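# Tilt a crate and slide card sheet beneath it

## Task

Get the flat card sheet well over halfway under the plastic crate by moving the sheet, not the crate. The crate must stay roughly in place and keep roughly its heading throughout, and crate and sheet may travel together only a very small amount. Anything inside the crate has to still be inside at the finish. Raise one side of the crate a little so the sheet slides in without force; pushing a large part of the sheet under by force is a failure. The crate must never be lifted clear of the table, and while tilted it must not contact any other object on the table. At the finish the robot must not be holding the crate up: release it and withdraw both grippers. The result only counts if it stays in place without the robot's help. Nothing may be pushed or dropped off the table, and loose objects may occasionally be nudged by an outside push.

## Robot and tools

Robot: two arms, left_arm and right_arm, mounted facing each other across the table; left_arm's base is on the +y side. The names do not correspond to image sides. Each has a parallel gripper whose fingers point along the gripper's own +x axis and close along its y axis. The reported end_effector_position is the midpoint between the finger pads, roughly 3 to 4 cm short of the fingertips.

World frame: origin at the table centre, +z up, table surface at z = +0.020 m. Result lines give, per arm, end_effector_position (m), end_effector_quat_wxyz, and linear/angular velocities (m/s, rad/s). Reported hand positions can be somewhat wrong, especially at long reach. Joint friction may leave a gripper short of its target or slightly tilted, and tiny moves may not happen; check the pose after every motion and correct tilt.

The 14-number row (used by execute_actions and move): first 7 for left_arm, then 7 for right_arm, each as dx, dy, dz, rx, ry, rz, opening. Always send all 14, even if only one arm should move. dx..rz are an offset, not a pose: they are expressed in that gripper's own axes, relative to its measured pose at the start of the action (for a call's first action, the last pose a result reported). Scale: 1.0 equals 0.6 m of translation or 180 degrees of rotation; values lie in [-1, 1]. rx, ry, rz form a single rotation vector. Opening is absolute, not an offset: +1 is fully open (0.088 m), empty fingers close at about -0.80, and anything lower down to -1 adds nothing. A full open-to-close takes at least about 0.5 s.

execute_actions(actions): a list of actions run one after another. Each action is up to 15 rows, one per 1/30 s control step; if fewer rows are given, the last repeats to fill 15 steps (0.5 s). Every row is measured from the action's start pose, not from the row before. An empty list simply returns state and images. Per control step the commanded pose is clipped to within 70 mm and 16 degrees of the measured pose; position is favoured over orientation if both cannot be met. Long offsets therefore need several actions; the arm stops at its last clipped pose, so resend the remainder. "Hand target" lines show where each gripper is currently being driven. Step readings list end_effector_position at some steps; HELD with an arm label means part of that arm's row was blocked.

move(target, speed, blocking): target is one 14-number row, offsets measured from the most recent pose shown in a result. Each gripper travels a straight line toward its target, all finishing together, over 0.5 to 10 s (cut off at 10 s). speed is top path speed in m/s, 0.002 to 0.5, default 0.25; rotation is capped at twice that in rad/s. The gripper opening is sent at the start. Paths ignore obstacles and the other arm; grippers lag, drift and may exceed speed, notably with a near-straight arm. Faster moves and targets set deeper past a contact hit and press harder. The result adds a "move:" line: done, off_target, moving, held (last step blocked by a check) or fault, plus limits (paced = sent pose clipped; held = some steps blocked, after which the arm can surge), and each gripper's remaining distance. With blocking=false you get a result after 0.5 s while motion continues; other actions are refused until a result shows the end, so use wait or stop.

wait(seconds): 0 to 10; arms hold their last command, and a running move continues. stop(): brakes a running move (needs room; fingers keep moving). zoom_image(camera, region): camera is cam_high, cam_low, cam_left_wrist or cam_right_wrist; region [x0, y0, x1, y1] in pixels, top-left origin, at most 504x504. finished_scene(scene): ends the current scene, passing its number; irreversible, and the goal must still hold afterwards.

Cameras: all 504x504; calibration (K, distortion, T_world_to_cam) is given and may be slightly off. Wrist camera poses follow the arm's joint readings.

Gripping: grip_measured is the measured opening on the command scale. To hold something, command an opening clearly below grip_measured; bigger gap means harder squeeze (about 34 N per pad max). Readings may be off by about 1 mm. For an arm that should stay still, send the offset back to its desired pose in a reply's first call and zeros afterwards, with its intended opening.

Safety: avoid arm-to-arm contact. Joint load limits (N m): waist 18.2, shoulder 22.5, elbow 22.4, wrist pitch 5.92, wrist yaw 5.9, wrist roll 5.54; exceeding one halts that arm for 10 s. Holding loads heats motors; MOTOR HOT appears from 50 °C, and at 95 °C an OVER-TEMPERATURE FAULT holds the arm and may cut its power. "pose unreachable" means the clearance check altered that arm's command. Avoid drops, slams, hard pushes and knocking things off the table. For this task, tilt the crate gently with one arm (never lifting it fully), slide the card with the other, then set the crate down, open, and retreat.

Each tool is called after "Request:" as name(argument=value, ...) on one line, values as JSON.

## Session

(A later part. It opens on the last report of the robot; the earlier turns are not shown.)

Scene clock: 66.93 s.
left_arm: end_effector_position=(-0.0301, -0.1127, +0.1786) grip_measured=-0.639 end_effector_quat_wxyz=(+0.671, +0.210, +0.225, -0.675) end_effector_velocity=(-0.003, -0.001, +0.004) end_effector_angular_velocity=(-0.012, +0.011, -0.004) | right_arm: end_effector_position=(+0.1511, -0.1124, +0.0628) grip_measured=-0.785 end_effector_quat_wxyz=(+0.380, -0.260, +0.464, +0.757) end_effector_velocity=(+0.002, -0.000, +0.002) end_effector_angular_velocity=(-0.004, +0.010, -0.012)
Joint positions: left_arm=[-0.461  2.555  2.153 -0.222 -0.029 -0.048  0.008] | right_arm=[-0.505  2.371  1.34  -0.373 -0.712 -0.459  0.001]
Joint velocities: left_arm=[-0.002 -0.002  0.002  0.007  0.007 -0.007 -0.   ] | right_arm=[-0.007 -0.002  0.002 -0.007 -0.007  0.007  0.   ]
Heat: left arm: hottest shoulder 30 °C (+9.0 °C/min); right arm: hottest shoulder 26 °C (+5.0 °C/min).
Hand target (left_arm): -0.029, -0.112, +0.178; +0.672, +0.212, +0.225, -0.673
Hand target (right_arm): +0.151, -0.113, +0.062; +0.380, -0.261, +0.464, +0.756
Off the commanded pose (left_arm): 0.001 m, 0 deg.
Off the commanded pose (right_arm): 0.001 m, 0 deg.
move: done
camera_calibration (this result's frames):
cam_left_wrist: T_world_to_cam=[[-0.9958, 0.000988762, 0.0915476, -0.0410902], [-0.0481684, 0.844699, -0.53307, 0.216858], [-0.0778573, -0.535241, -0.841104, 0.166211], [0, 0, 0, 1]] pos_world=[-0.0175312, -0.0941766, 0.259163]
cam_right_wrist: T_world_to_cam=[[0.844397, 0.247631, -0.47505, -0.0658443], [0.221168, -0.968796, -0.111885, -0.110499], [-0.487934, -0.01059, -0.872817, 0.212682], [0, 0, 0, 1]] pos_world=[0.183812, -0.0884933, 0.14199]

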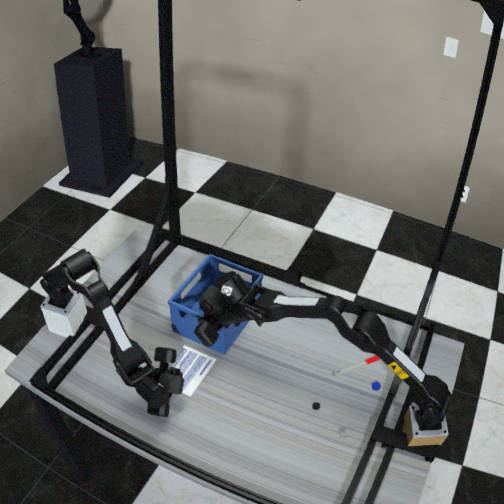

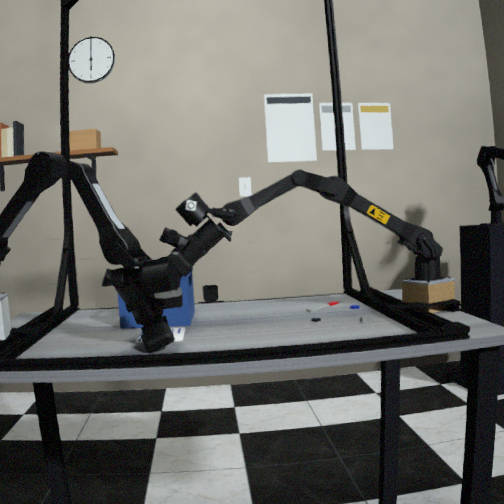

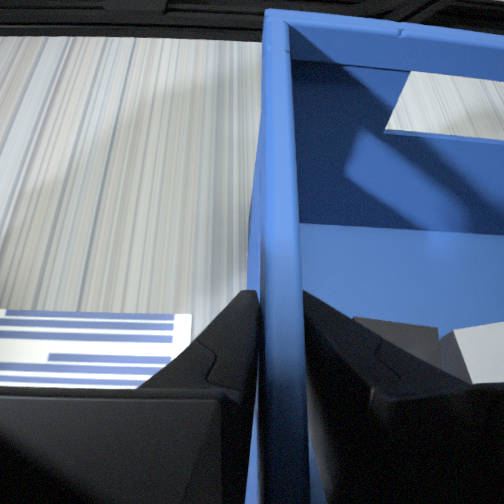

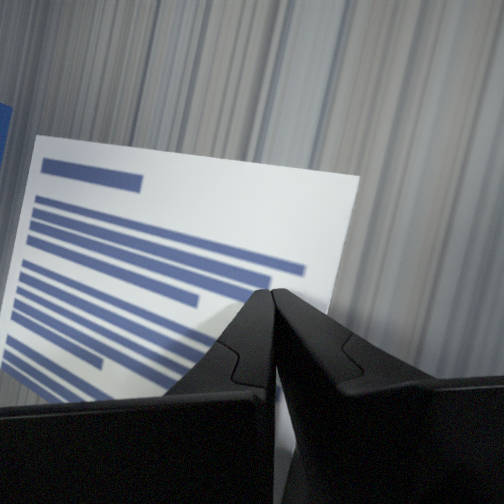

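Request:
move(target=[-0.029,-0.02,0.04,0.022,0,0.017,-1,0,0.026,-0.014,0,0,-0.055,-1], speed=0.03)

Request:
zoom_image(camera="cam_low", region=[90, 240, 230, 360])

Scene clock: 73.93 s.
left_arm: end_effector_position=(-0.0347, -0.1081, +0.1875) grip_measured=-0.641 end_effector_quat_wxyz=(+0.679, +0.240, +0.224, -0.657) end_effector_velocity=(-0.002, -0.002, +0.006) end_effector_angular_velocity=(-0.019, +0.005, +0.023) | right_arm: end_effector_position=(+0.1400, -0.1222, +0.0656) grip_measured=-0.785 end_effector_quat_wxyz=(+0.443, -0.298, +0.439, +0.723) end_effector_velocity=(-0.004, -0.002, +0.002) end_effector_angular_velocity=(+0.005, +0.022, +0.003)
Joint positions: left_arm=[-0.483  2.554  2.218 -0.335 -0.093 -0.033  0.008] | right_arm=[-0.436  2.25   1.162 -0.186 -0.541 -0.329  0.001]
Joint velocities: left_arm=[-0.007 -0.002  0.007  0.007 -0.022 -0.022  0.   ] | right_arm=[ 0.002 -0.007 -0.012  0.007 -0.022  0.007 -0.   ]
Heat: left arm: hottest shoulder 33 °C (+12.0 °C/min); right arm: hottest shoulder 28 °C (+6.0 °C/min).
Hand target (left_arm): -0.042, -0.112, +0.209; +0.681, +0.238, +0.196, -0.664
Hand target (right_arm): +0.139, -0.124, +0.067; +0.444, -0.299, +0.440, +0.721
Off the commanded pose (left_arm): 0.023 m, 3 deg.
Off the commanded pose (right_arm): 0.003 m, 0 deg.
move: off_target (left_arm)
camera_calibration (this result's frames):
cam_left_wrist: T_world_to_cam=[[-0.999052, -0.0220385, 0.037554, -0.0388905], [-0.0378098, 0.866836, -0.497157, 0.213425], [-0.0215966, -0.498105, -0.866848, 0.186625], [0, 0, 0, 1]] pos_world=[-0.0267535, -0.0929032, 0.269342]
cam_right_wrist: T_world_to_cam=[[0.922271, 0.186854, -0.338382, -0.0800185], [0.16544, -0.981981, -0.0913348, -0.112451], [-0.349351, 0.0282535, -0.936566, 0.199094], [0, 0, 0, 1]] pos_world=[0.161957, -0.101099, 0.149117]

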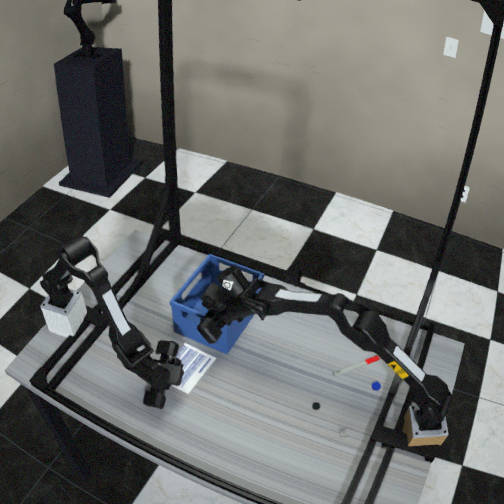

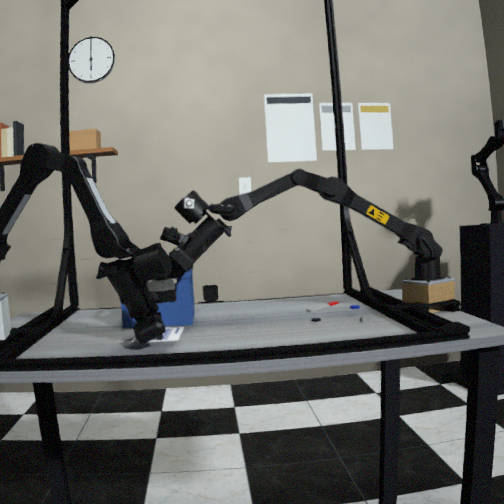

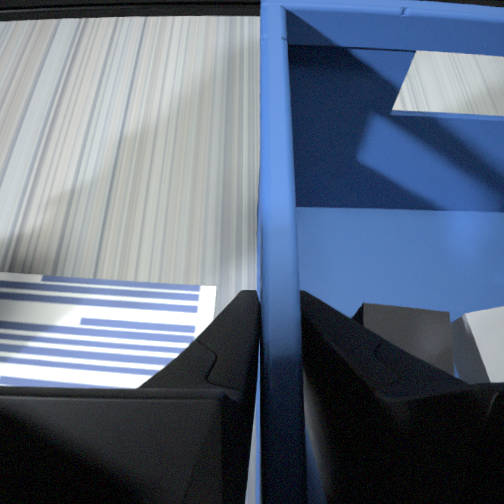

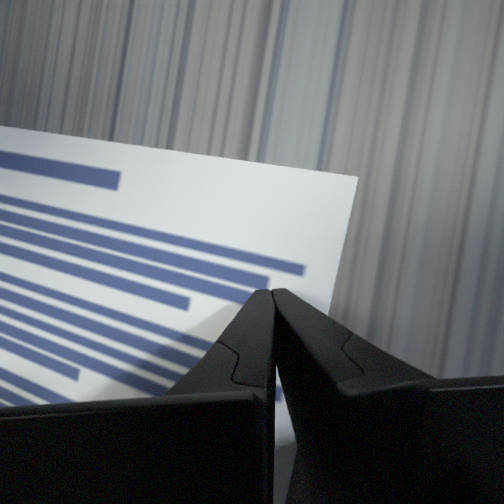

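Region (90, 240, 230, 360) of cam_low's 504x504 image, scaled by 3.600, with more detail than that image has; it fills the top 432 rows of this view, and the rest is white.

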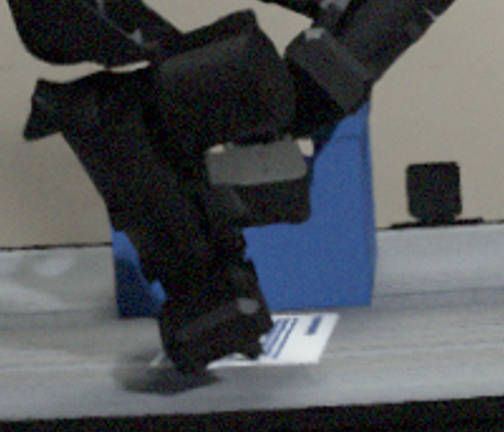

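Request:
execute_actions(actions=[[[-0.02,-0.012,0.04,0,-0.02,0,-1,0.01,0,0,0,0,0,-1],[-0.022,-0.012,0.045,0,-0.022,0,-1,0.01,0,0,0,0,0,-1],[-0.024,-0.012,0.05,0,-0.024,0,-1,0.01,0,0,0,0,0,-1],[-0.025,-0.013,0.054,0,-0.026,0,-1,0.01,0,0,0,0,0,-1],[-0.027,-0.013,0.058,0,-0.028,0,-1,0.01,0,0,0,0,0,-1],[-0.028,-0.014,0.062,0,-0.03,0,-1,0.01,0,0,0,0,0,-1],[-0.03,-0.014,0.067,0,-0.032,0,-1,0.01,0,0,0,0,0,-1],[-0.031,-0.015,0.072,0,-0.035,0,-1,0.01,0,0,0,0,0,-1]]])

Request:
wait(seconds=0.5)

Request:
zoom_image(camera="cam_low", region=[90, 240, 230, 360])

Scene clock: 81.73 s.
left_arm: end_effector_position=(-0.0369, -0.1097, +0.1908) grip_measured=-0.642 end_effector_quat_wxyz=(+0.680, +0.233, +0.222, -0.659) end_effector_velocity=(-0.003, -0.001, +0.006) end_effector_angular_velocity=(-0.009, -0.016, +0.021) | right_arm: end_effector_position=(+0.1387, -0.1194, +0.0669) grip_measured=-0.785 end_effector_quat_wxyz=(+0.445, -0.297, +0.433, +0.725) end_effector_velocity=(-0.000, -0.002, +0.000) end_effector_angular_velocity=(-0.002, +0.006, +0.006)
Joint positions: left_arm=[-0.486  2.554  2.222 -0.327 -0.093 -0.04   0.008] | right_arm=[-0.431  2.248  1.16  -0.17  -0.539 -0.326  0.001]
Joint velocities: left_arm=[-0.012 -0.002  0.012 -0.007 -0.037 -0.007 -0.   ] | right_arm=[-0.002 -0.002 -0.002 -0.007 -0.007 -0.007 -0.   ]
Heat: left arm: hottest shoulder 36 °C (+14.1 °C/min); right arm: hottest shoulder 30 °C (+7.0 °C/min).
Hand target (left_arm): -0.045, -0.118, +0.233; +0.690, +0.203, +0.187, -0.669
Hand target (right_arm): +0.137, -0.120, +0.061; +0.443, -0.298, +0.439, +0.723
Off the commanded pose (left_arm): 0.044 m, 6 deg.
Off the commanded pose (right_arm): 0.006 m, 1 deg.
Step readings (end_effector_position):
0: left_arm (-0.0344, -0.1077, +0.1875) | right_arm (+0.1401, -0.1223, +0.0659)
1: left_arm (-0.0344, -0.1077, +0.1875) | right_arm (+0.1400, -0.1220, +0.0660)
2: left_arm (-0.0344, -0.1077, +0.1876) | right_arm (+0.1400, -0.1213, +0.0662)
4: left_arm (-0.0343, -0.1079, +0.1877) | right_arm (+0.1394, -0.1204, +0.0665)
8: left_arm (-0.0351, -0.1086, +0.1886) | right_arm (+0.1386, -0.1198, +0.0667)
15: end_effector_position above
camera_calibration (this result's frames):
cam_left_wrist: T_world_to_cam=[[-0.998744, -0.0226115, 0.0447043, -0.0426729], [-0.0422137, 0.860365, -0.507928, 0.217628], [-0.026977, -0.509177, -0.860239, 0.185925], [0, 0, 0, 1]] pos_world=[-0.0284167, -0.0935362, 0.272387]
cam_right_wrist: T_world_to_cam=[[0.923319, 0.192987, -0.332021, -0.0787429], [0.167571, -0.980376, -0.103845, -0.108615], [-0.345546, 0.0402452, -0.937539, 0.200722], [0, 0, 0, 1]] pos_world=[0.160264, -0.0993649, 0.150762]

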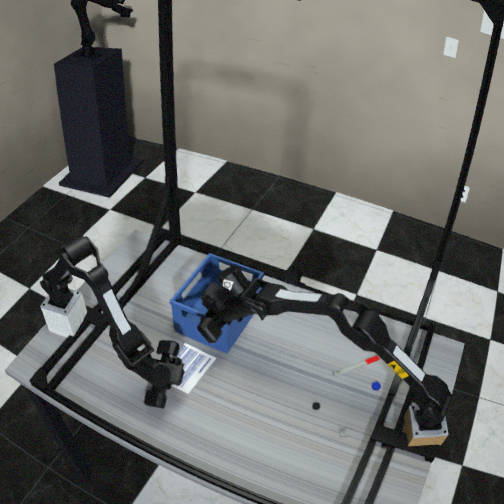

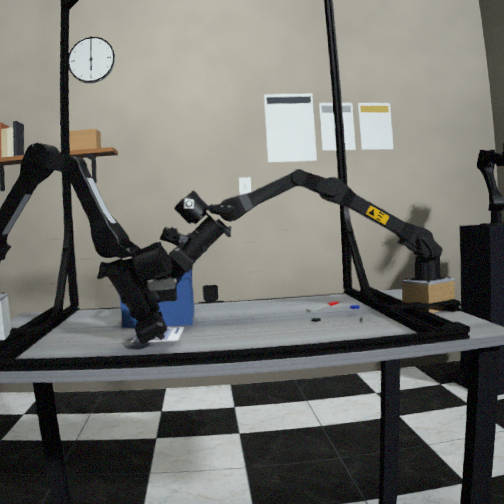

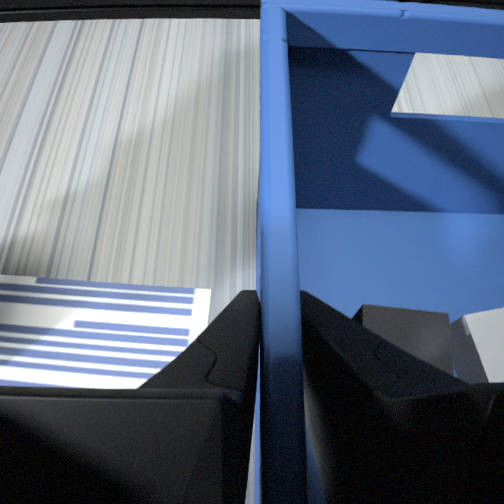

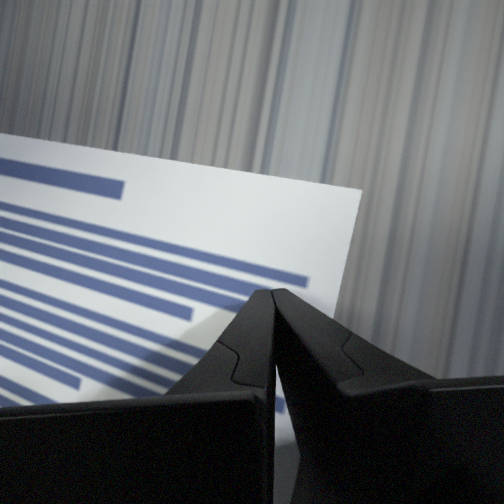

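Scene clock: 82.23 s.
left_arm: end_effector_position=(-0.0381, -0.1102, +0.1919) grip_measured=-0.642 end_effector_quat_wxyz=(+0.680, +0.233, +0.220, -0.660) end_effector_velocity=(-0.004, +0.002, -0.004) end_effector_angular_velocity=(+0.012, +0.000, +0.003) | right_arm: end_effector_position=(+0.1387, -0.1193, +0.0669) grip_measured=-0.785 end_effector_quat_wxyz=(+0.445, -0.297, +0.433, +0.725) end_effector_velocity=(+0.003, -0.003, -0.002) end_effector_angular_velocity=(-0.004, -0.012, +0.008)
Joint positions: left_arm=[-0.488  2.554  2.224 -0.325 -0.094 -0.04   0.008] | right_arm=[-0.431  2.248  1.16  -0.17  -0.539 -0.326  0.001]
Joint velocities: left_arm=[-0.007  0.002 -0.002 -0.007 -0.007 -0.007 -0.   ] | right_arm=[-0.007  0.002 -0.002 -0.007  0.007 -0.022 -0.   ]
Heat: left arm: hottest shoulder 36 °C (+14.2 °C/min); right arm: hottest shoulder 30 °C (+7.1 °C/min).
Hand target (left_arm): -0.045, -0.118, +0.233; +0.690, +0.203, +0.187, -0.669
Hand target (right_arm): +0.137, -0.120, +0.061; +0.443, -0.298, +0.439, +0.723
Off the commanded pose (left_arm): 0.043 m, 5 deg.
Off the commanded pose (right_arm): 0.006 m, 1 deg.
wait: 0.50 s; at rest by 0.17 s
camera_calibration (this result's frames):
cam_left_wrist: T_world_to_cam=[[-0.9988, -0.0216619, 0.0439206, -0.0437467], [-0.0411012, 0.858414, -0.511309, 0.218981], [-0.0266261, -0.512501, -0.858274, 0.185837], [0, 0, 0, 1]] pos_world=[-0.0297457, -0.0936824, 0.273387]
cam_right_wrist: T_world_to_cam=[[0.923352, 0.19311, -0.331859, -0.0787663], [0.167581, -0.980337, -0.10419, -0.108522], [-0.345453, 0.0405907, -0.937558, 0.200777], [0, 0, 0, 1]] pos_world=[0.160274, -0.0993268, 0.150794]

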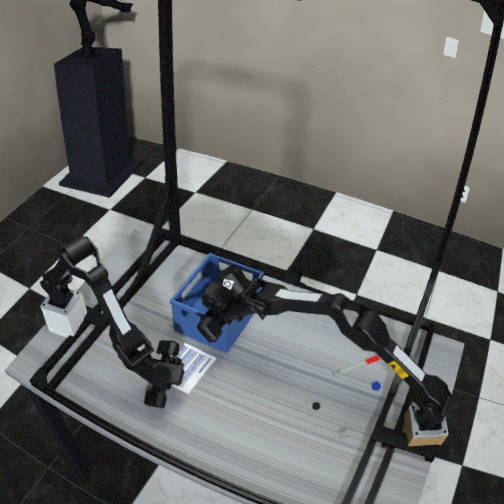

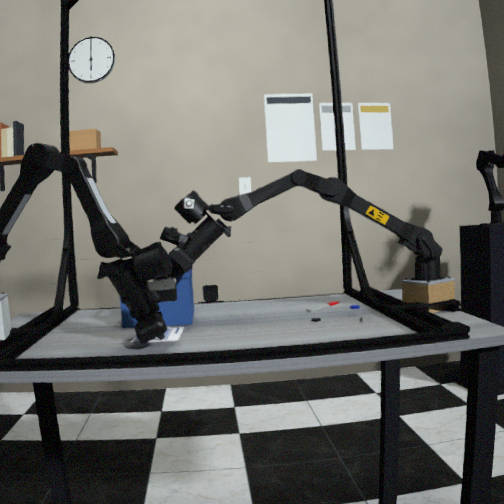

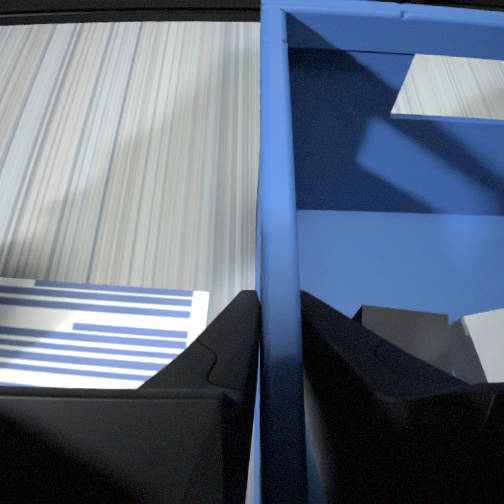

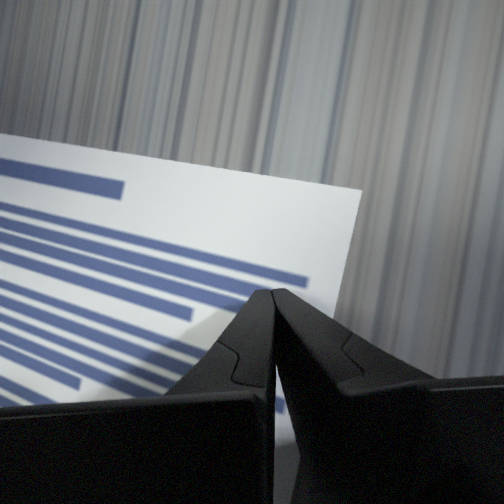

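Region (90, 240, 230, 360) of cam_low's 504x504 image, scaled by 3.600, with more detail than that image has; it fills the top 432 rows of this view, and the rest is white.

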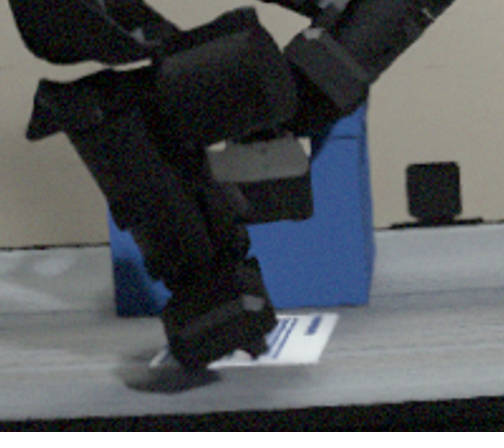

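Just beginning to lift; push to near-max offset.

Request:
execute_actions(actions=[[[-0.035,-0.015,0.075,0,-0.04,0,-1,0.01,0,0,0,0,0,-1],[-0.04,-0.015,0.08,0,-0.045,0,-1,0.01,0,0,0,0,0,-1],[-0.045,-0.015,0.085,0,-0.05,0,-1,0.01,0,0,0,0,0,-1],[-0.05,-0.015,0.09,0,-0.05,0,-1,0.01,0,0,0,0,0,-1],[-0.055,-0.015,0.095,0,-0.055,0,-1,0.01,0,0,0,0,0,-1]]])

Request:
wait(seconds=0.5)

Request:
zoom_image(camera="cam_low", region=[90, 240, 230, 360])

Scene clock: 86.27 s.
left_arm: end_effector_position=(-0.0450, -0.1129, +0.2006) grip_measured=-0.641 end_effector_quat_wxyz=(+0.685, +0.214, +0.201, -0.667) end_effector_velocity=(-0.004, +0.003, -0.000) end_effector_angular_velocity=(+0.002, +0.002, +0.003) | right_arm: end_effector_position=(+0.1371, -0.1165, +0.0676) grip_measured=-0.785 end_effector_quat_wxyz=(+0.446, -0.296, +0.428, +0.728) end_effector_velocity=(-0.001, -0.003, +0.001) end_effector_angular_velocity=(-0.002, +0.006, +0.006)
Joint positions: left_arm=[-0.5    2.532  2.178 -0.246 -0.102 -0.04   0.008] | right_arm=[-0.425  2.248  1.161 -0.155 -0.539 -0.322  0.001]
Joint velocities: left_arm=[-0.007 -0.012 -0.022  0.007 -0.007 -0.007  0.   ] | right_arm=[-0.002 -0.007 -0.007 -0.007 -0.007 -0.007 -0.   ]
Heat: left arm: hottest shoulder 38 °C (+16.2 °C/min); right arm: hottest shoulder 30 °C (+6.1 °C/min).
Hand target (left_arm): -0.048, -0.117, +0.257; +0.697, +0.174, +0.162, -0.677
Hand target (right_arm): +0.136, -0.117, +0.062; +0.445, -0.297, +0.433, +0.725
Off the commanded pose (left_arm): 0.057 m, 7 deg.
Off the commanded pose (right_arm): 0.006 m, 1 deg.
Step readings (end_effector_position):
0: left_arm (-0.0387, -0.1106, +0.1928) | right_arm (+0.1387, -0.1193, +0.0667)
1: left_arm (-0.0387, -0.1107, +0.1927) | right_arm (+0.1387, -0.1189, +0.0668)
2: left_arm (-0.0390, -0.1113, +0.1934) | right_arm (+0.1385, -0.1183, +0.0670)
4: left_arm (-0.0410, -0.1131, +0.1956) | right_arm (+0.1380, -0.1174, +0.0673)
8: left_arm (-0.0441, -0.1131, +0.1993) | right_arm (+0.1371, -0.1167, +0.0675)
15: end_effector_position above
camera_calibration (this result's frames):
cam_left_wrist: T_world_to_cam=[[-0.998882, -0.0140814, 0.0451323, -0.0504803], [-0.0369045, 0.828914, -0.558157, 0.231696], [-0.0295512, -0.559198, -0.828507, 0.180375], [0, 0, 0, 1]] pos_world=[-0.0365429, -0.0919018, 0.281043]
cam_right_wrist: T_world_to_cam=[[0.923566, 0.199608, -0.327389, -0.0770989], [0.170386, -0.978532, -0.115947, -0.104721], [-0.343504, 0.0513022, -0.937749, 0.201735], [0, 0, 0, 1]] pos_world=[0.158346, -0.0974329, 0.151793]

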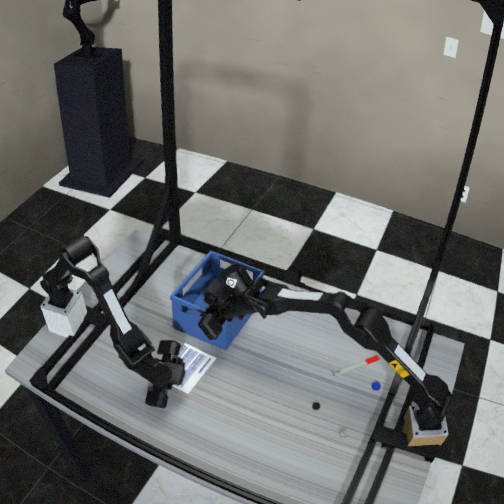

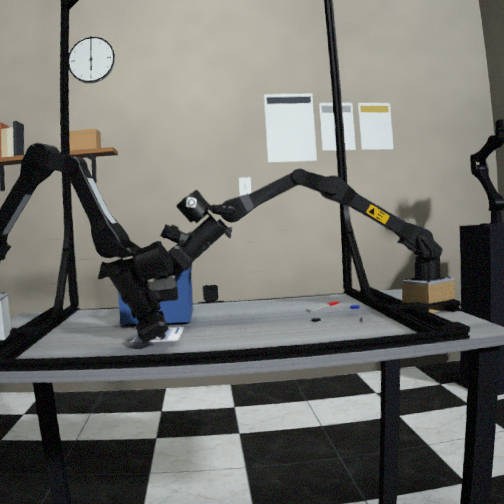

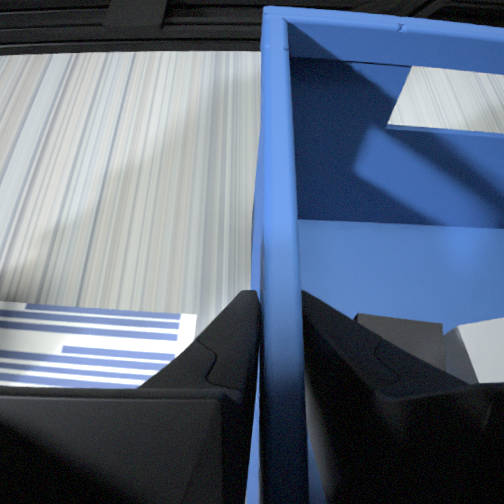

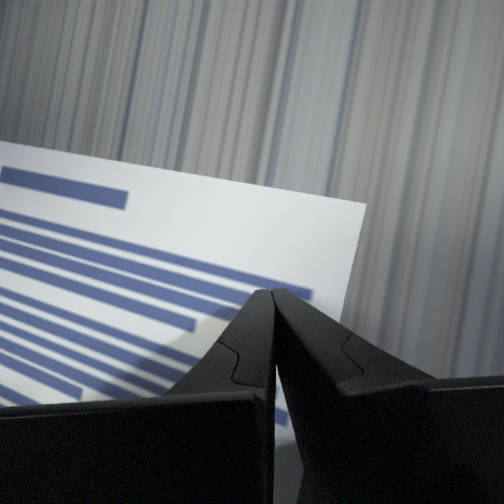

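Scene clock: 86.77 s.
left_arm: end_effector_position=(-0.0453, -0.1131, +0.2011) grip_measured=-0.641 end_effector_quat_wxyz=(+0.685, +0.213, +0.200, -0.668) end_effector_velocity=(-0.003, -0.002, +0.004) end_effector_angular_velocity=(-0.022, +0.012, -0.004) | right_arm: end_effector_position=(+0.1371, -0.1164, +0.0676) grip_measured=-0.785 end_effector_quat_wxyz=(+0.446, -0.296, +0.428, +0.728) end_effector_velocity=(+0.002, -0.002, +0.000) end_effector_angular_velocity=(-0.008, +0.011, -0.011)
Joint positions: left_arm=[-0.5    2.531  2.177 -0.242 -0.102 -0.04   0.008] | right_arm=[-0.425  2.248  1.161 -0.155 -0.539 -0.322  0.001]
Joint velocities: left_arm=[-0.002 -0.002 -0.002  0.022  0.007 -0.007 -0.   ] | right_arm=[-0.007 -0.002 -0.002 -0.007 -0.007  0.007 -0.   ]
Heat: left arm: hottest shoulder 39 °C (+17.1 °C/min); right arm: hottest shoulder 30 °C (+6.0 °C/min).
Hand target (left_arm): -0.048, -0.117, +0.257; +0.697, +0.174, +0.162, -0.677
Hand target (right_arm): +0.136, -0.117, +0.062; +0.445, -0.297, +0.433, +0.725
Off the commanded pose (left_arm): 0.056 m, 7 deg.
Off the commanded pose (right_arm): 0.006 m, 1 deg.
wait: 0.50 s; at rest by 0.17 s
camera_calibration (this result's frames):
cam_left_wrist: T_world_to_cam=[[-0.998875, -0.0135627, 0.0454461, -0.0507856], [-0.0367408, 0.827228, -0.560664, 0.23248], [-0.0299902, -0.561703, -0.826795, 0.18003], [0, 0, 0, 1]] pos_world=[-0.0367878, -0.091879, 0.281499]
cam_right_wrist: T_world_to_cam=[[0.923597, 0.199728, -0.327226, -0.0771226], [0.170397, -0.978489, -0.116292, -0.104627], [-0.343414, 0.0516483, -0.937763, 0.201789], [0, 0, 0, 1]] pos_world=[0.158356, -0.0973952, 0.151826]

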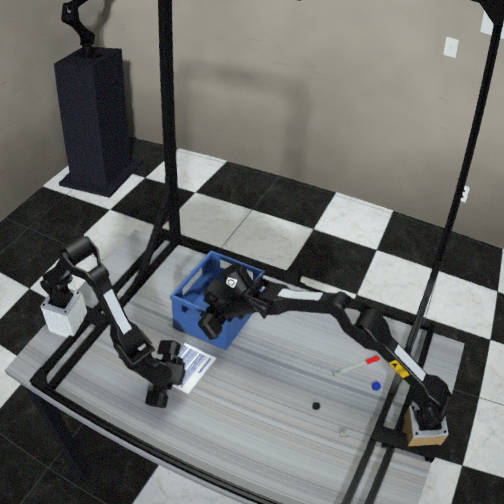

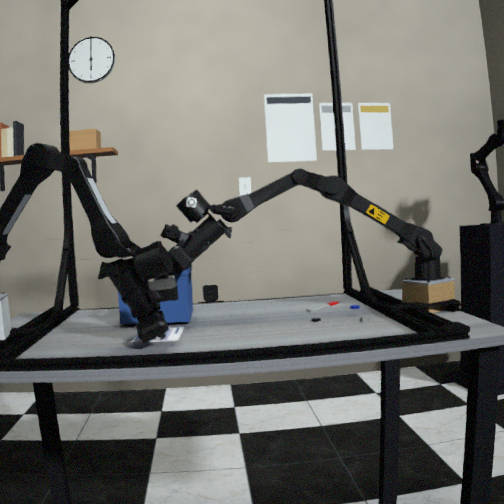

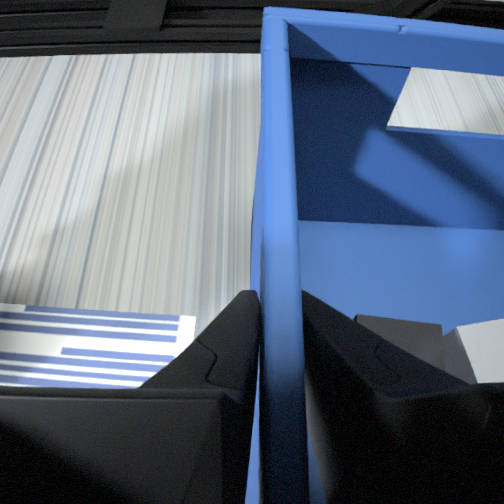

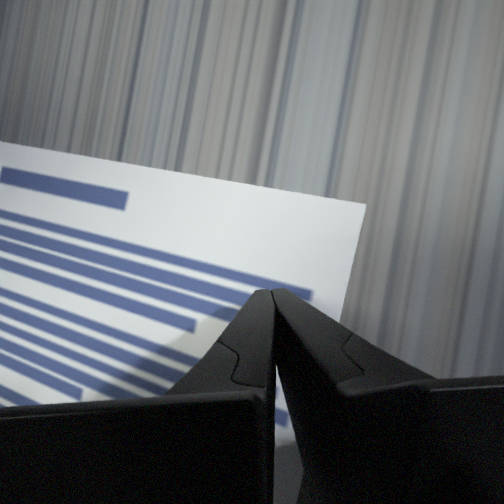

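Region (90, 240, 230, 360) of cam_low's 504x504 image, scaled by 3.600, with more detail than that image has; it fills the top 432 rows of this view, and the rest is white.

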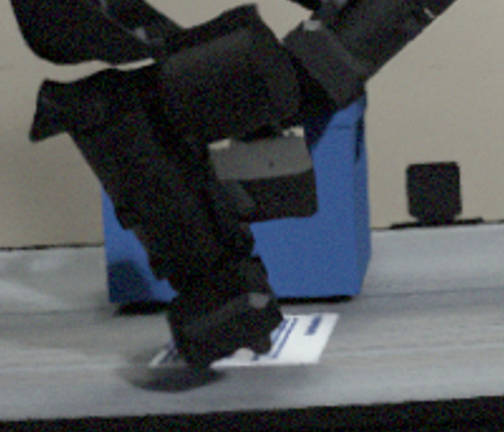

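Request:
execute_actions(actions=[[[-0.053,-0.008,0.09,0,-0.04,0,-1,0.02,-0.008,-0.03,0,0.015,0,-1]],[[-0.047,-0.003,0.08,0,-0.036,0,-1,0.041,0.037,-0.025,0,0.012,0,-1]],[[-0.047,-0.003,0.08,0,-0.036,0,-1,0.041,0.037,-0.025,0,0.012,0,-1]],[[-0.047,-0.003,0.08,0,-0.036,0,-1,0.041,0.037,-0.025,0,0.012,0,-1]]])

Scene clock: 93.07 s.
left_arm: end_effector_position=(-0.0475, -0.1093, +0.2054) grip_measured=-0.640 end_effector_quat_wxyz=(+0.690, +0.205, +0.191, -0.667) end_effector_velocity=(-0.001, +0.002, +0.000) end_effector_angular_velocity=(+0.006, -0.006, +0.015) | right_arm: end_effector_position=(+0.0651, -0.1002, +0.0628) grip_measured=-0.785 end_effector_quat_wxyz=(+0.448, -0.301, +0.381, +0.751) end_effector_velocity=(+0.000, -0.001, +0.000) end_effector_angular_velocity=(-0.006, +0.016, -0.016)
Joint positions: left_arm=[-0.508  2.496  2.111 -0.187 -0.118 -0.041  0.008] | right_arm=[-0.226  2.255  1.099  0.071 -0.458 -0.177  0.001]
Joint velocities: left_arm=[-0.007 -0.007 -0.007 -0.007 -0.022 -0.007 -0.   ] | right_arm=[-0.002 -0.002 -0.007  0.007 -0.007  0.022 -0.   ]
Heat: left arm: hottest shoulder 45 °C (+22.3 °C/min); right arm: hottest shoulder 30 °C (+5.1 °C/min).
Hand target (left_arm): -0.050, -0.112, +0.260; +0.699, +0.169, +0.154, -0.678
Hand target (right_arm): +0.061, -0.116, +0.043; +0.439, -0.316, +0.404, +0.738
Off the commanded pose (left_arm): 0.055 m, 6 deg.
Off the commanded pose (right_arm): 0.026 m, 4 deg.
Step readings (end_effector_position; steps 1 to 15: 1st action; 16 to 30: 2nd action; 31 to 45: 3rd action; 46 to 60: 4th action):
0: left_arm (-0.0467, -0.1134, +0.2026) | right_arm (+0.1371, -0.1164, +0.0674)
1: left_arm (-0.0467, -0.1135, +0.2033) | right_arm (+0.1372, -0.1166, +0.0668)
2: left_arm (-0.0470, -0.1133, +0.2038) | right_arm (+0.1375, -0.1169, +0.0659)
4: left_arm (-0.0472, -0.1129, +0.2043) | right_arm (+0.1375, -0.1174, +0.0646)
8: left_arm (-0.0473, -0.1127, +0.2048) | right_arm (+0.1374, -0.1175, +0.0645)
15: left_arm (-0.0474, -0.1126, +0.2051) | right_arm (+0.1374, -0.1176, +0.0643)
16: left_arm (-0.0474, -0.1125, +0.2048) | right_arm (+0.1369, -0.1175, +0.0635)
17: left_arm (-0.0474, -0.1123, +0.2046) | right_arm (+0.1339, -0.1169, +0.0624)
19: left_arm (-0.0472, -0.1120, +0.2045) | right_arm (+0.1255, -0.1147, +0.0621)
23: left_arm (-0.0473, -0.1117, +0.2047) | right_arm (+0.1149, -0.1129, +0.0617)
30: left_arm (-0.0473, -0.1116, +0.2048) | right_arm (+0.1141, -0.1127, +0.0614)
31: left_arm (-0.0473, -0.1115, +0.2046) | right_arm (+0.1134, -0.1121, +0.0613)
32: left_arm (-0.0472, -0.1113, +0.2048) | right_arm (+0.1107, -0.1108, +0.0612)
34: left_arm (-0.0473, -0.1109, +0.2048) | right_arm (+0.1021, -0.1082, +0.0614)
38: left_arm (-0.0474, -0.1107, +0.2051) | right_arm (+0.0911, -0.1065, +0.0616)
45: left_arm (-0.0473, -0.1105, +0.2050) | right_arm (+0.0903, -0.1063, +0.0616)
46: left_arm (-0.0473, -0.1104, +0.2050) | right_arm (+0.0898, -0.1055, +0.0615)
47: left_arm (-0.0475, -0.1102, +0.2052) | right_arm (+0.0869, -0.1039, +0.0617)
49: left_arm (-0.0475, -0.1099, +0.2052) | right_arm (+0.0776, -0.1013, +0.0623)
53: left_arm (-0.0476, -0.1095, +0.2054) | right_arm (+0.0657, -0.1003, +0.0629)
60: end_effector_position above
camera_calibration (this result's frames):
cam_left_wrist: T_world_to_cam=[[-0.998999, -0.0185831, 0.0407021, -0.0527017], [-0.0388071, 0.812647, -0.581462, 0.234237], [-0.0222711, -0.58246, -0.812554, 0.180775], [0, 0, 0, 1]] pos_world=[-0.0395328, -0.0860375, 0.285235]
cam_right_wrist: T_world_to_cam=[[0.923246, 0.270426, -0.272921, -0.0118058], [0.224031, -0.956001, -0.189401, -0.073717], [-0.312132, 0.113721, -0.943208, 0.176205], [0, 0, 0, 1]] pos_world=[0.0824138, -0.0873192, 0.149014]

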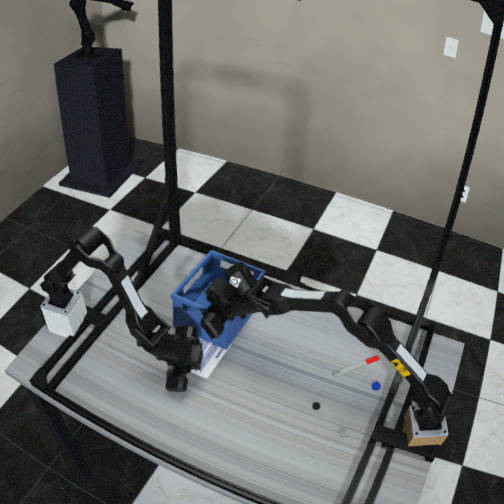

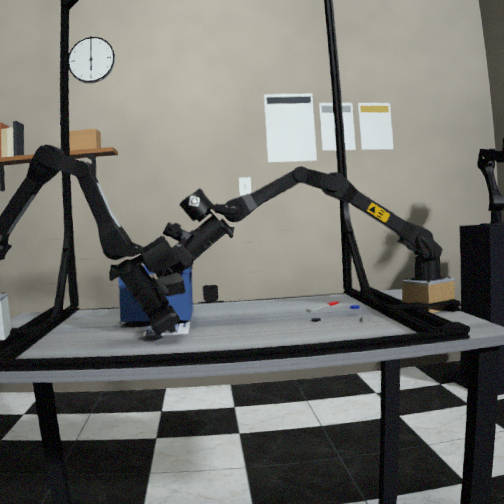

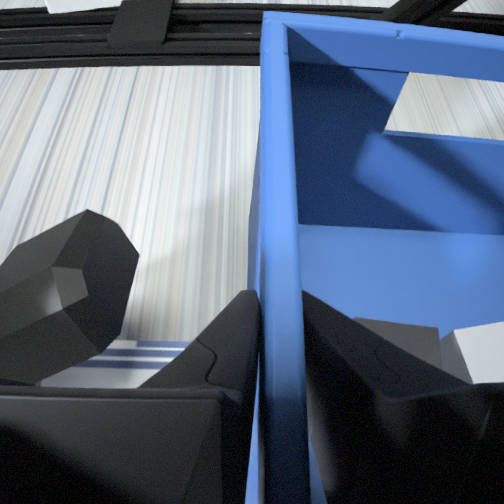

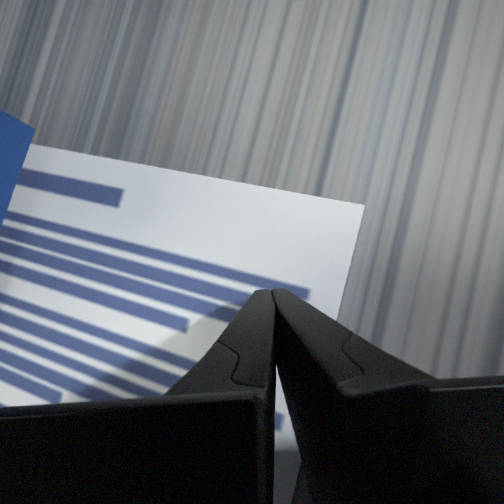

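Request:
execute_actions(actions=[[[-0.04,-0.003,0.082,0,-0.033,0,-1,0.019,0.04,-0.039,0,0.012,0.03,-1]],[[-0.04,-0.003,0.082,0,-0.033,0,-1,0.022,0.038,-0.039,0,0.012,0.03,-1]]])

Scene clock: 98.03 s.
left_arm: end_effector_position=(-0.0471, -0.1078, +0.2040) grip_measured=-0.640 end_effector_quat_wxyz=(+0.691, +0.208, +0.195, -0.664) end_effector_velocity=(-0.004, -0.000, +0.002) end_effector_angular_velocity=(-0.008, +0.003, +0.003) | right_arm: end_effector_position=(+0.0234, -0.1214, +0.0627) grip_measured=-0.785 end_effector_quat_wxyz=(+0.377, -0.274, +0.390, +0.794) end_effector_velocity=(+0.000, -0.004, +0.000) end_effector_angular_velocity=(-0.008, +0.017, +0.008)
Joint positions: left_arm=[-0.509  2.495  2.11  -0.197 -0.125 -0.047  0.008] | right_arm=[-0.174  2.255  1.035  0.133 -0.603 -0.176  0.001]
Joint velocities: left_arm=[-0.007 -0.002 -0.002  0.007 -0.007 -0.007 -0.   ] | right_arm=[-0.007 -0.002 -0.007 -0.007 -0.022 -0.007  0.   ]
Heat: left arm: hottest shoulder 49 °C (+25.4 °C/min); right arm: hottest shoulder 30 °C (+5.1 °C/min).
Hand target (left_arm): -0.050, -0.113, +0.259; +0.700, +0.172, +0.157, -0.675
Hand target (right_arm): +0.021, -0.132, +0.049; +0.370, -0.282, +0.406, +0.786
Off the commanded pose (left_arm): 0.056 m, 6 deg.
Off the commanded pose (right_arm): 0.018 m, 2 deg.
Step readings (end_effector_position; steps 1 to 15: 1st action; 16 to 30: 2nd action):
0: left_arm (-0.0477, -0.1092, +0.2057) | right_arm (+0.0646, -0.1000, +0.0627)
1: left_arm (-0.0477, -0.1092, +0.2057) | right_arm (+0.0635, -0.1005, +0.0628)
2: left_arm (-0.0476, -0.1091, +0.2056) | right_arm (+0.0605, -0.1017, +0.0632)
4: left_arm (-0.0476, -0.1088, +0.2052) | right_arm (+0.0534, -0.1057, +0.0628)
8: left_arm (-0.0474, -0.1086, +0.2050) | right_arm (+0.0461, -0.1088, +0.0627)
15: left_arm (-0.0473, -0.1085, +0.2049) | right_arm (+0.0447, -0.1097, +0.0627)
16: left_arm (-0.0473, -0.1084, +0.2048) | right_arm (+0.0434, -0.1103, +0.0629)
17: left_arm (-0.0471, -0.1082, +0.2046) | right_arm (+0.0397, -0.1124, +0.0632)
19: left_arm (-0.0470, -0.1080, +0.2042) | right_arm (+0.0321, -0.1174, +0.0627)
23: left_arm (-0.0472, -0.1079, +0.2040) | right_arm (+0.0245, -0.1206, +0.0628)
30: end_effector_position above
camera_calibration (this result's frames):
cam_left_wrist: T_world_to_cam=[[-0.998802, -0.0268837, 0.0408788, -0.0531244], [-0.0454896, 0.817884, -0.573581, 0.23087], [-0.0180141, -0.574754, -0.818128, 0.182697], [0, 0, 0, 1]] pos_world=[-0.0392675, -0.0852473, 0.284064]
cam_right_wrist: T_world_to_cam=[[0.842149, 0.376005, -0.386529, 0.0542758], [0.309312, -0.923981, -0.224912, -0.0805029], [-0.441713, 0.0698516, -0.894433, 0.160225], [0, 0, 0, 1]] pos_world=[0.0499658, -0.105983, 0.146184]

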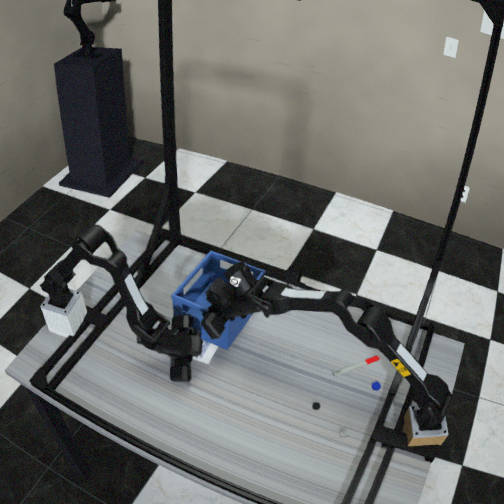

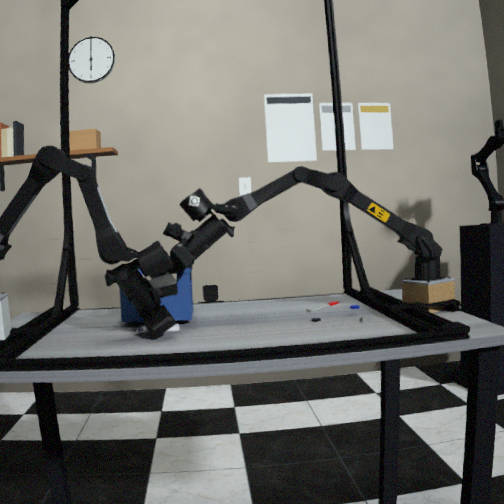

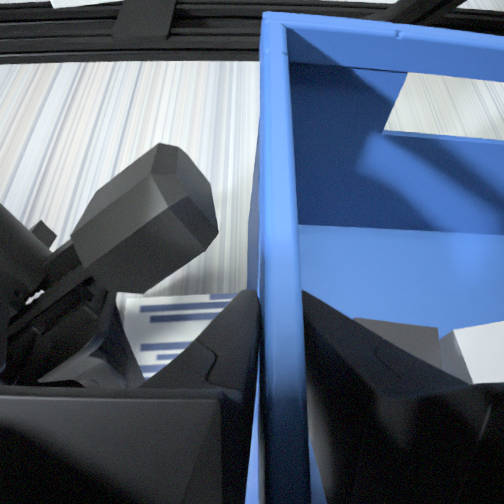

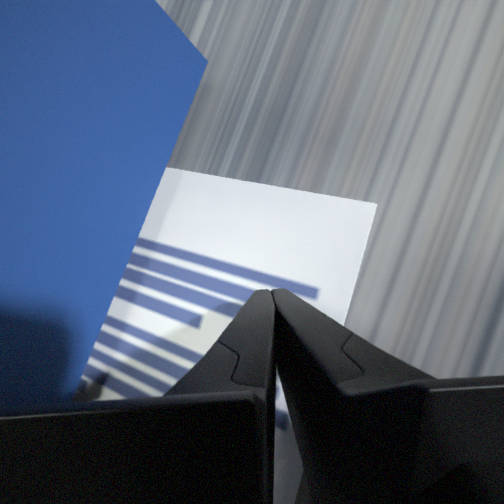

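Request:
execute_actions(actions=[[[-0.042,-0.003,0.084,0,-0.035,0,-1,-0.025,0.014,0.018,0,0,0,-1]],[[-0.042,-0.003,0.084,0,-0.035,0,-1,-0.02,-0.027,-0.005,-0.057,0.032,0.043,-1]],[[-0.042,-0.003,0.084,0,-0.035,0,-1,0,0,0,-0.057,0.032,0.043,-1]]])

Scene clock: 103.90 s.
left_arm: end_effector_position=(-0.0469, -0.1075, +0.2044) grip_measured=-0.641 end_effector_quat_wxyz=(+0.692, +0.209, +0.195, -0.663) end_effector_velocity=(-0.000, +0.002, -0.003) end_effector_angular_velocity=(+0.012, -0.011, -0.000) | right_arm: end_effector_position=(+0.0435, -0.1213, +0.0932) grip_measured=-0.785 end_effector_quat_wxyz=(+0.185, -0.356, +0.304, +0.864) end_effector_velocity=(-0.000, -0.006, -0.005) end_effector_angular_velocity=(-0.039, +0.008, +0.057)
Joint positions: left_arm=[-0.509  2.494  2.111 -0.201 -0.127 -0.048  0.008] | right_arm=[-0.266  2.336  1.421 -0.605 -0.755 -0.886  0.001]
Joint velocities: left_arm=[-0.002 -0.002 -0.007 -0.007 -0.007  0.007 -0.   ] | right_arm=[-0.002  0.042  0.056 -0.11  -0.007 -0.081 -0.   ]
Heat: left arm: hottest shoulder 52 °C (+27.0 °C/min); right arm: hottest shoulder 29 °C (+4.0 °C/min). Fold the left arm in close to its base before you think long.
Hand target (left_arm): -0.050, -0.112, +0.260; +0.702, +0.171, +0.157, -0.673
Hand target (right_arm): +0.044, -0.123, +0.086; +0.178, -0.358, +0.310, +0.863
Off the commanded pose (left_arm): 0.057 m, 6 deg.
Off the commanded pose (right_arm): 0.008 m, 1 deg.
MOTOR HOT: a motor of the left arm reached 50 °C. Now the hottest motor of the left arm, joint 2 (shoulder), reports 52 °C. The temperature limit of the motors' drives, at which the controller stops that arm, is 95 °C. To cool a motor, set the load down, stop pushing, or move to a pose that needs little force.
Step readings (end_effector_position; steps 1 to 15: 1st action; 16 to 30: 2nd action; 31 to 45: 3rd action):
0: left_arm (-0.0470, -0.1076, +0.2043) | right_arm (+0.0232, -0.1217, +0.0625)
1: left_arm (-0.0470, -0.1076, +0.2043) | right_arm (+0.0232, -0.1220, +0.0637)
2: left_arm (-0.0470, -0.1076, +0.2043) | right_arm (+0.0232, -0.1238, +0.0649)
4: left_arm (-0.0470, -0.1076, +0.2043) | right_arm (+0.0232, -0.1247, +0.0685)
8: left_arm (-0.0470, -0.1076, +0.2043) | right_arm (+0.0232, -0.1231, +0.0767)
15: left_arm (-0.0470, -0.1077, +0.2044) | right_arm (+0.0232, -0.1235, +0.0783)
16: left_arm (-0.0470, -0.1077, +0.2044) | right_arm (+0.0226, -0.1252, +0.0794)
17: left_arm (-0.0470, -0.1077, +0.2044) | right_arm (+0.0240, -0.1268, +0.0815)
19: left_arm (-0.0469, -0.1077, +0.2044) | right_arm (+0.0330, -0.1246, +0.0843)
23: left_arm (-0.0469, -0.1076, +0.2043) | right_arm (+0.0449, -0.1203, +0.0879)
30: left_arm (-0.0468, -0.1076, +0.2046) | right_arm (+0.0442, -0.1227, +0.0855)
31: left_arm (-0.0468, -0.1076, +0.2046) | right_arm (+0.0436, -0.1244, +0.0862)
32: left_arm (-0.0470, -0.1075, +0.2045) | right_arm (+0.0426, -0.1251, +0.0875)
34: left_arm (-0.0470, -0.1075, +0.2045) | right_arm (+0.0428, -0.1228, +0.0897)
38: left_arm (-0.0469, -0.1075, +0.2044) | right_arm (+0.0436, -0.1203, +0.0939)
45: end_effector_position above
camera_calibration (this result's frames):
cam_left_wrist: T_world_to_cam=[[-0.998797, -0.028992, 0.0395492, -0.052912], [-0.0464309, 0.818568, -0.57253, 0.230704], [-0.0157749, -0.573677, -0.818929, 0.183649], [0, 0, 0, 1]] pos_world=[-0.0392395, -0.0850255, 0.284573]
cam_right_wrist: T_world_to_cam=[[0.577255, 0.729302, -0.367281, 0.101749], [0.697963, -0.674137, -0.241632, -0.0648676], [-0.423821, -0.116865, -0.898175, 0.173262], [0, 0, 0, 1]] pos_world=[0.0599721, -0.0976869, 0.177315]

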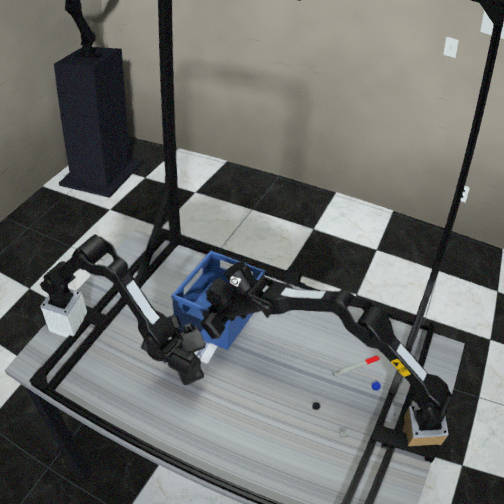

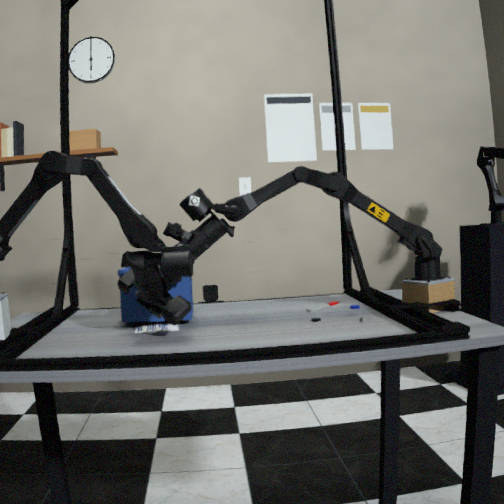

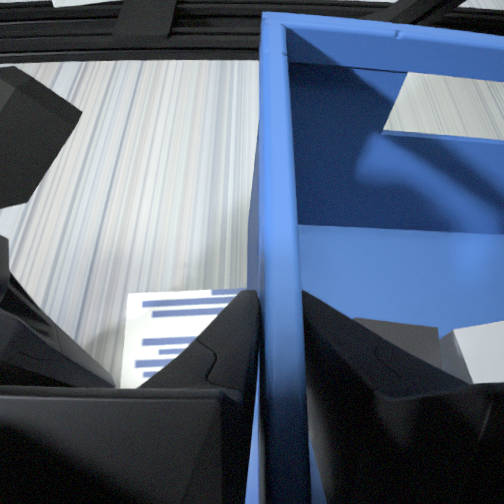

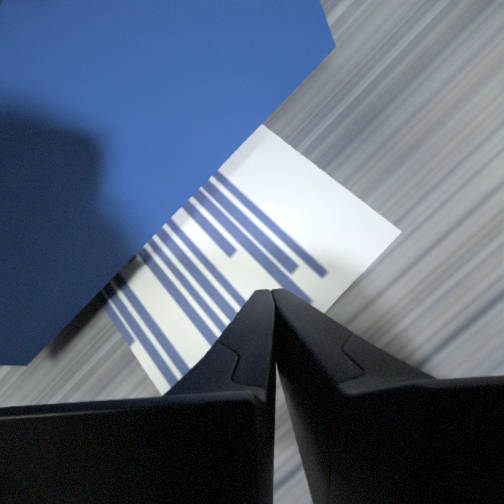

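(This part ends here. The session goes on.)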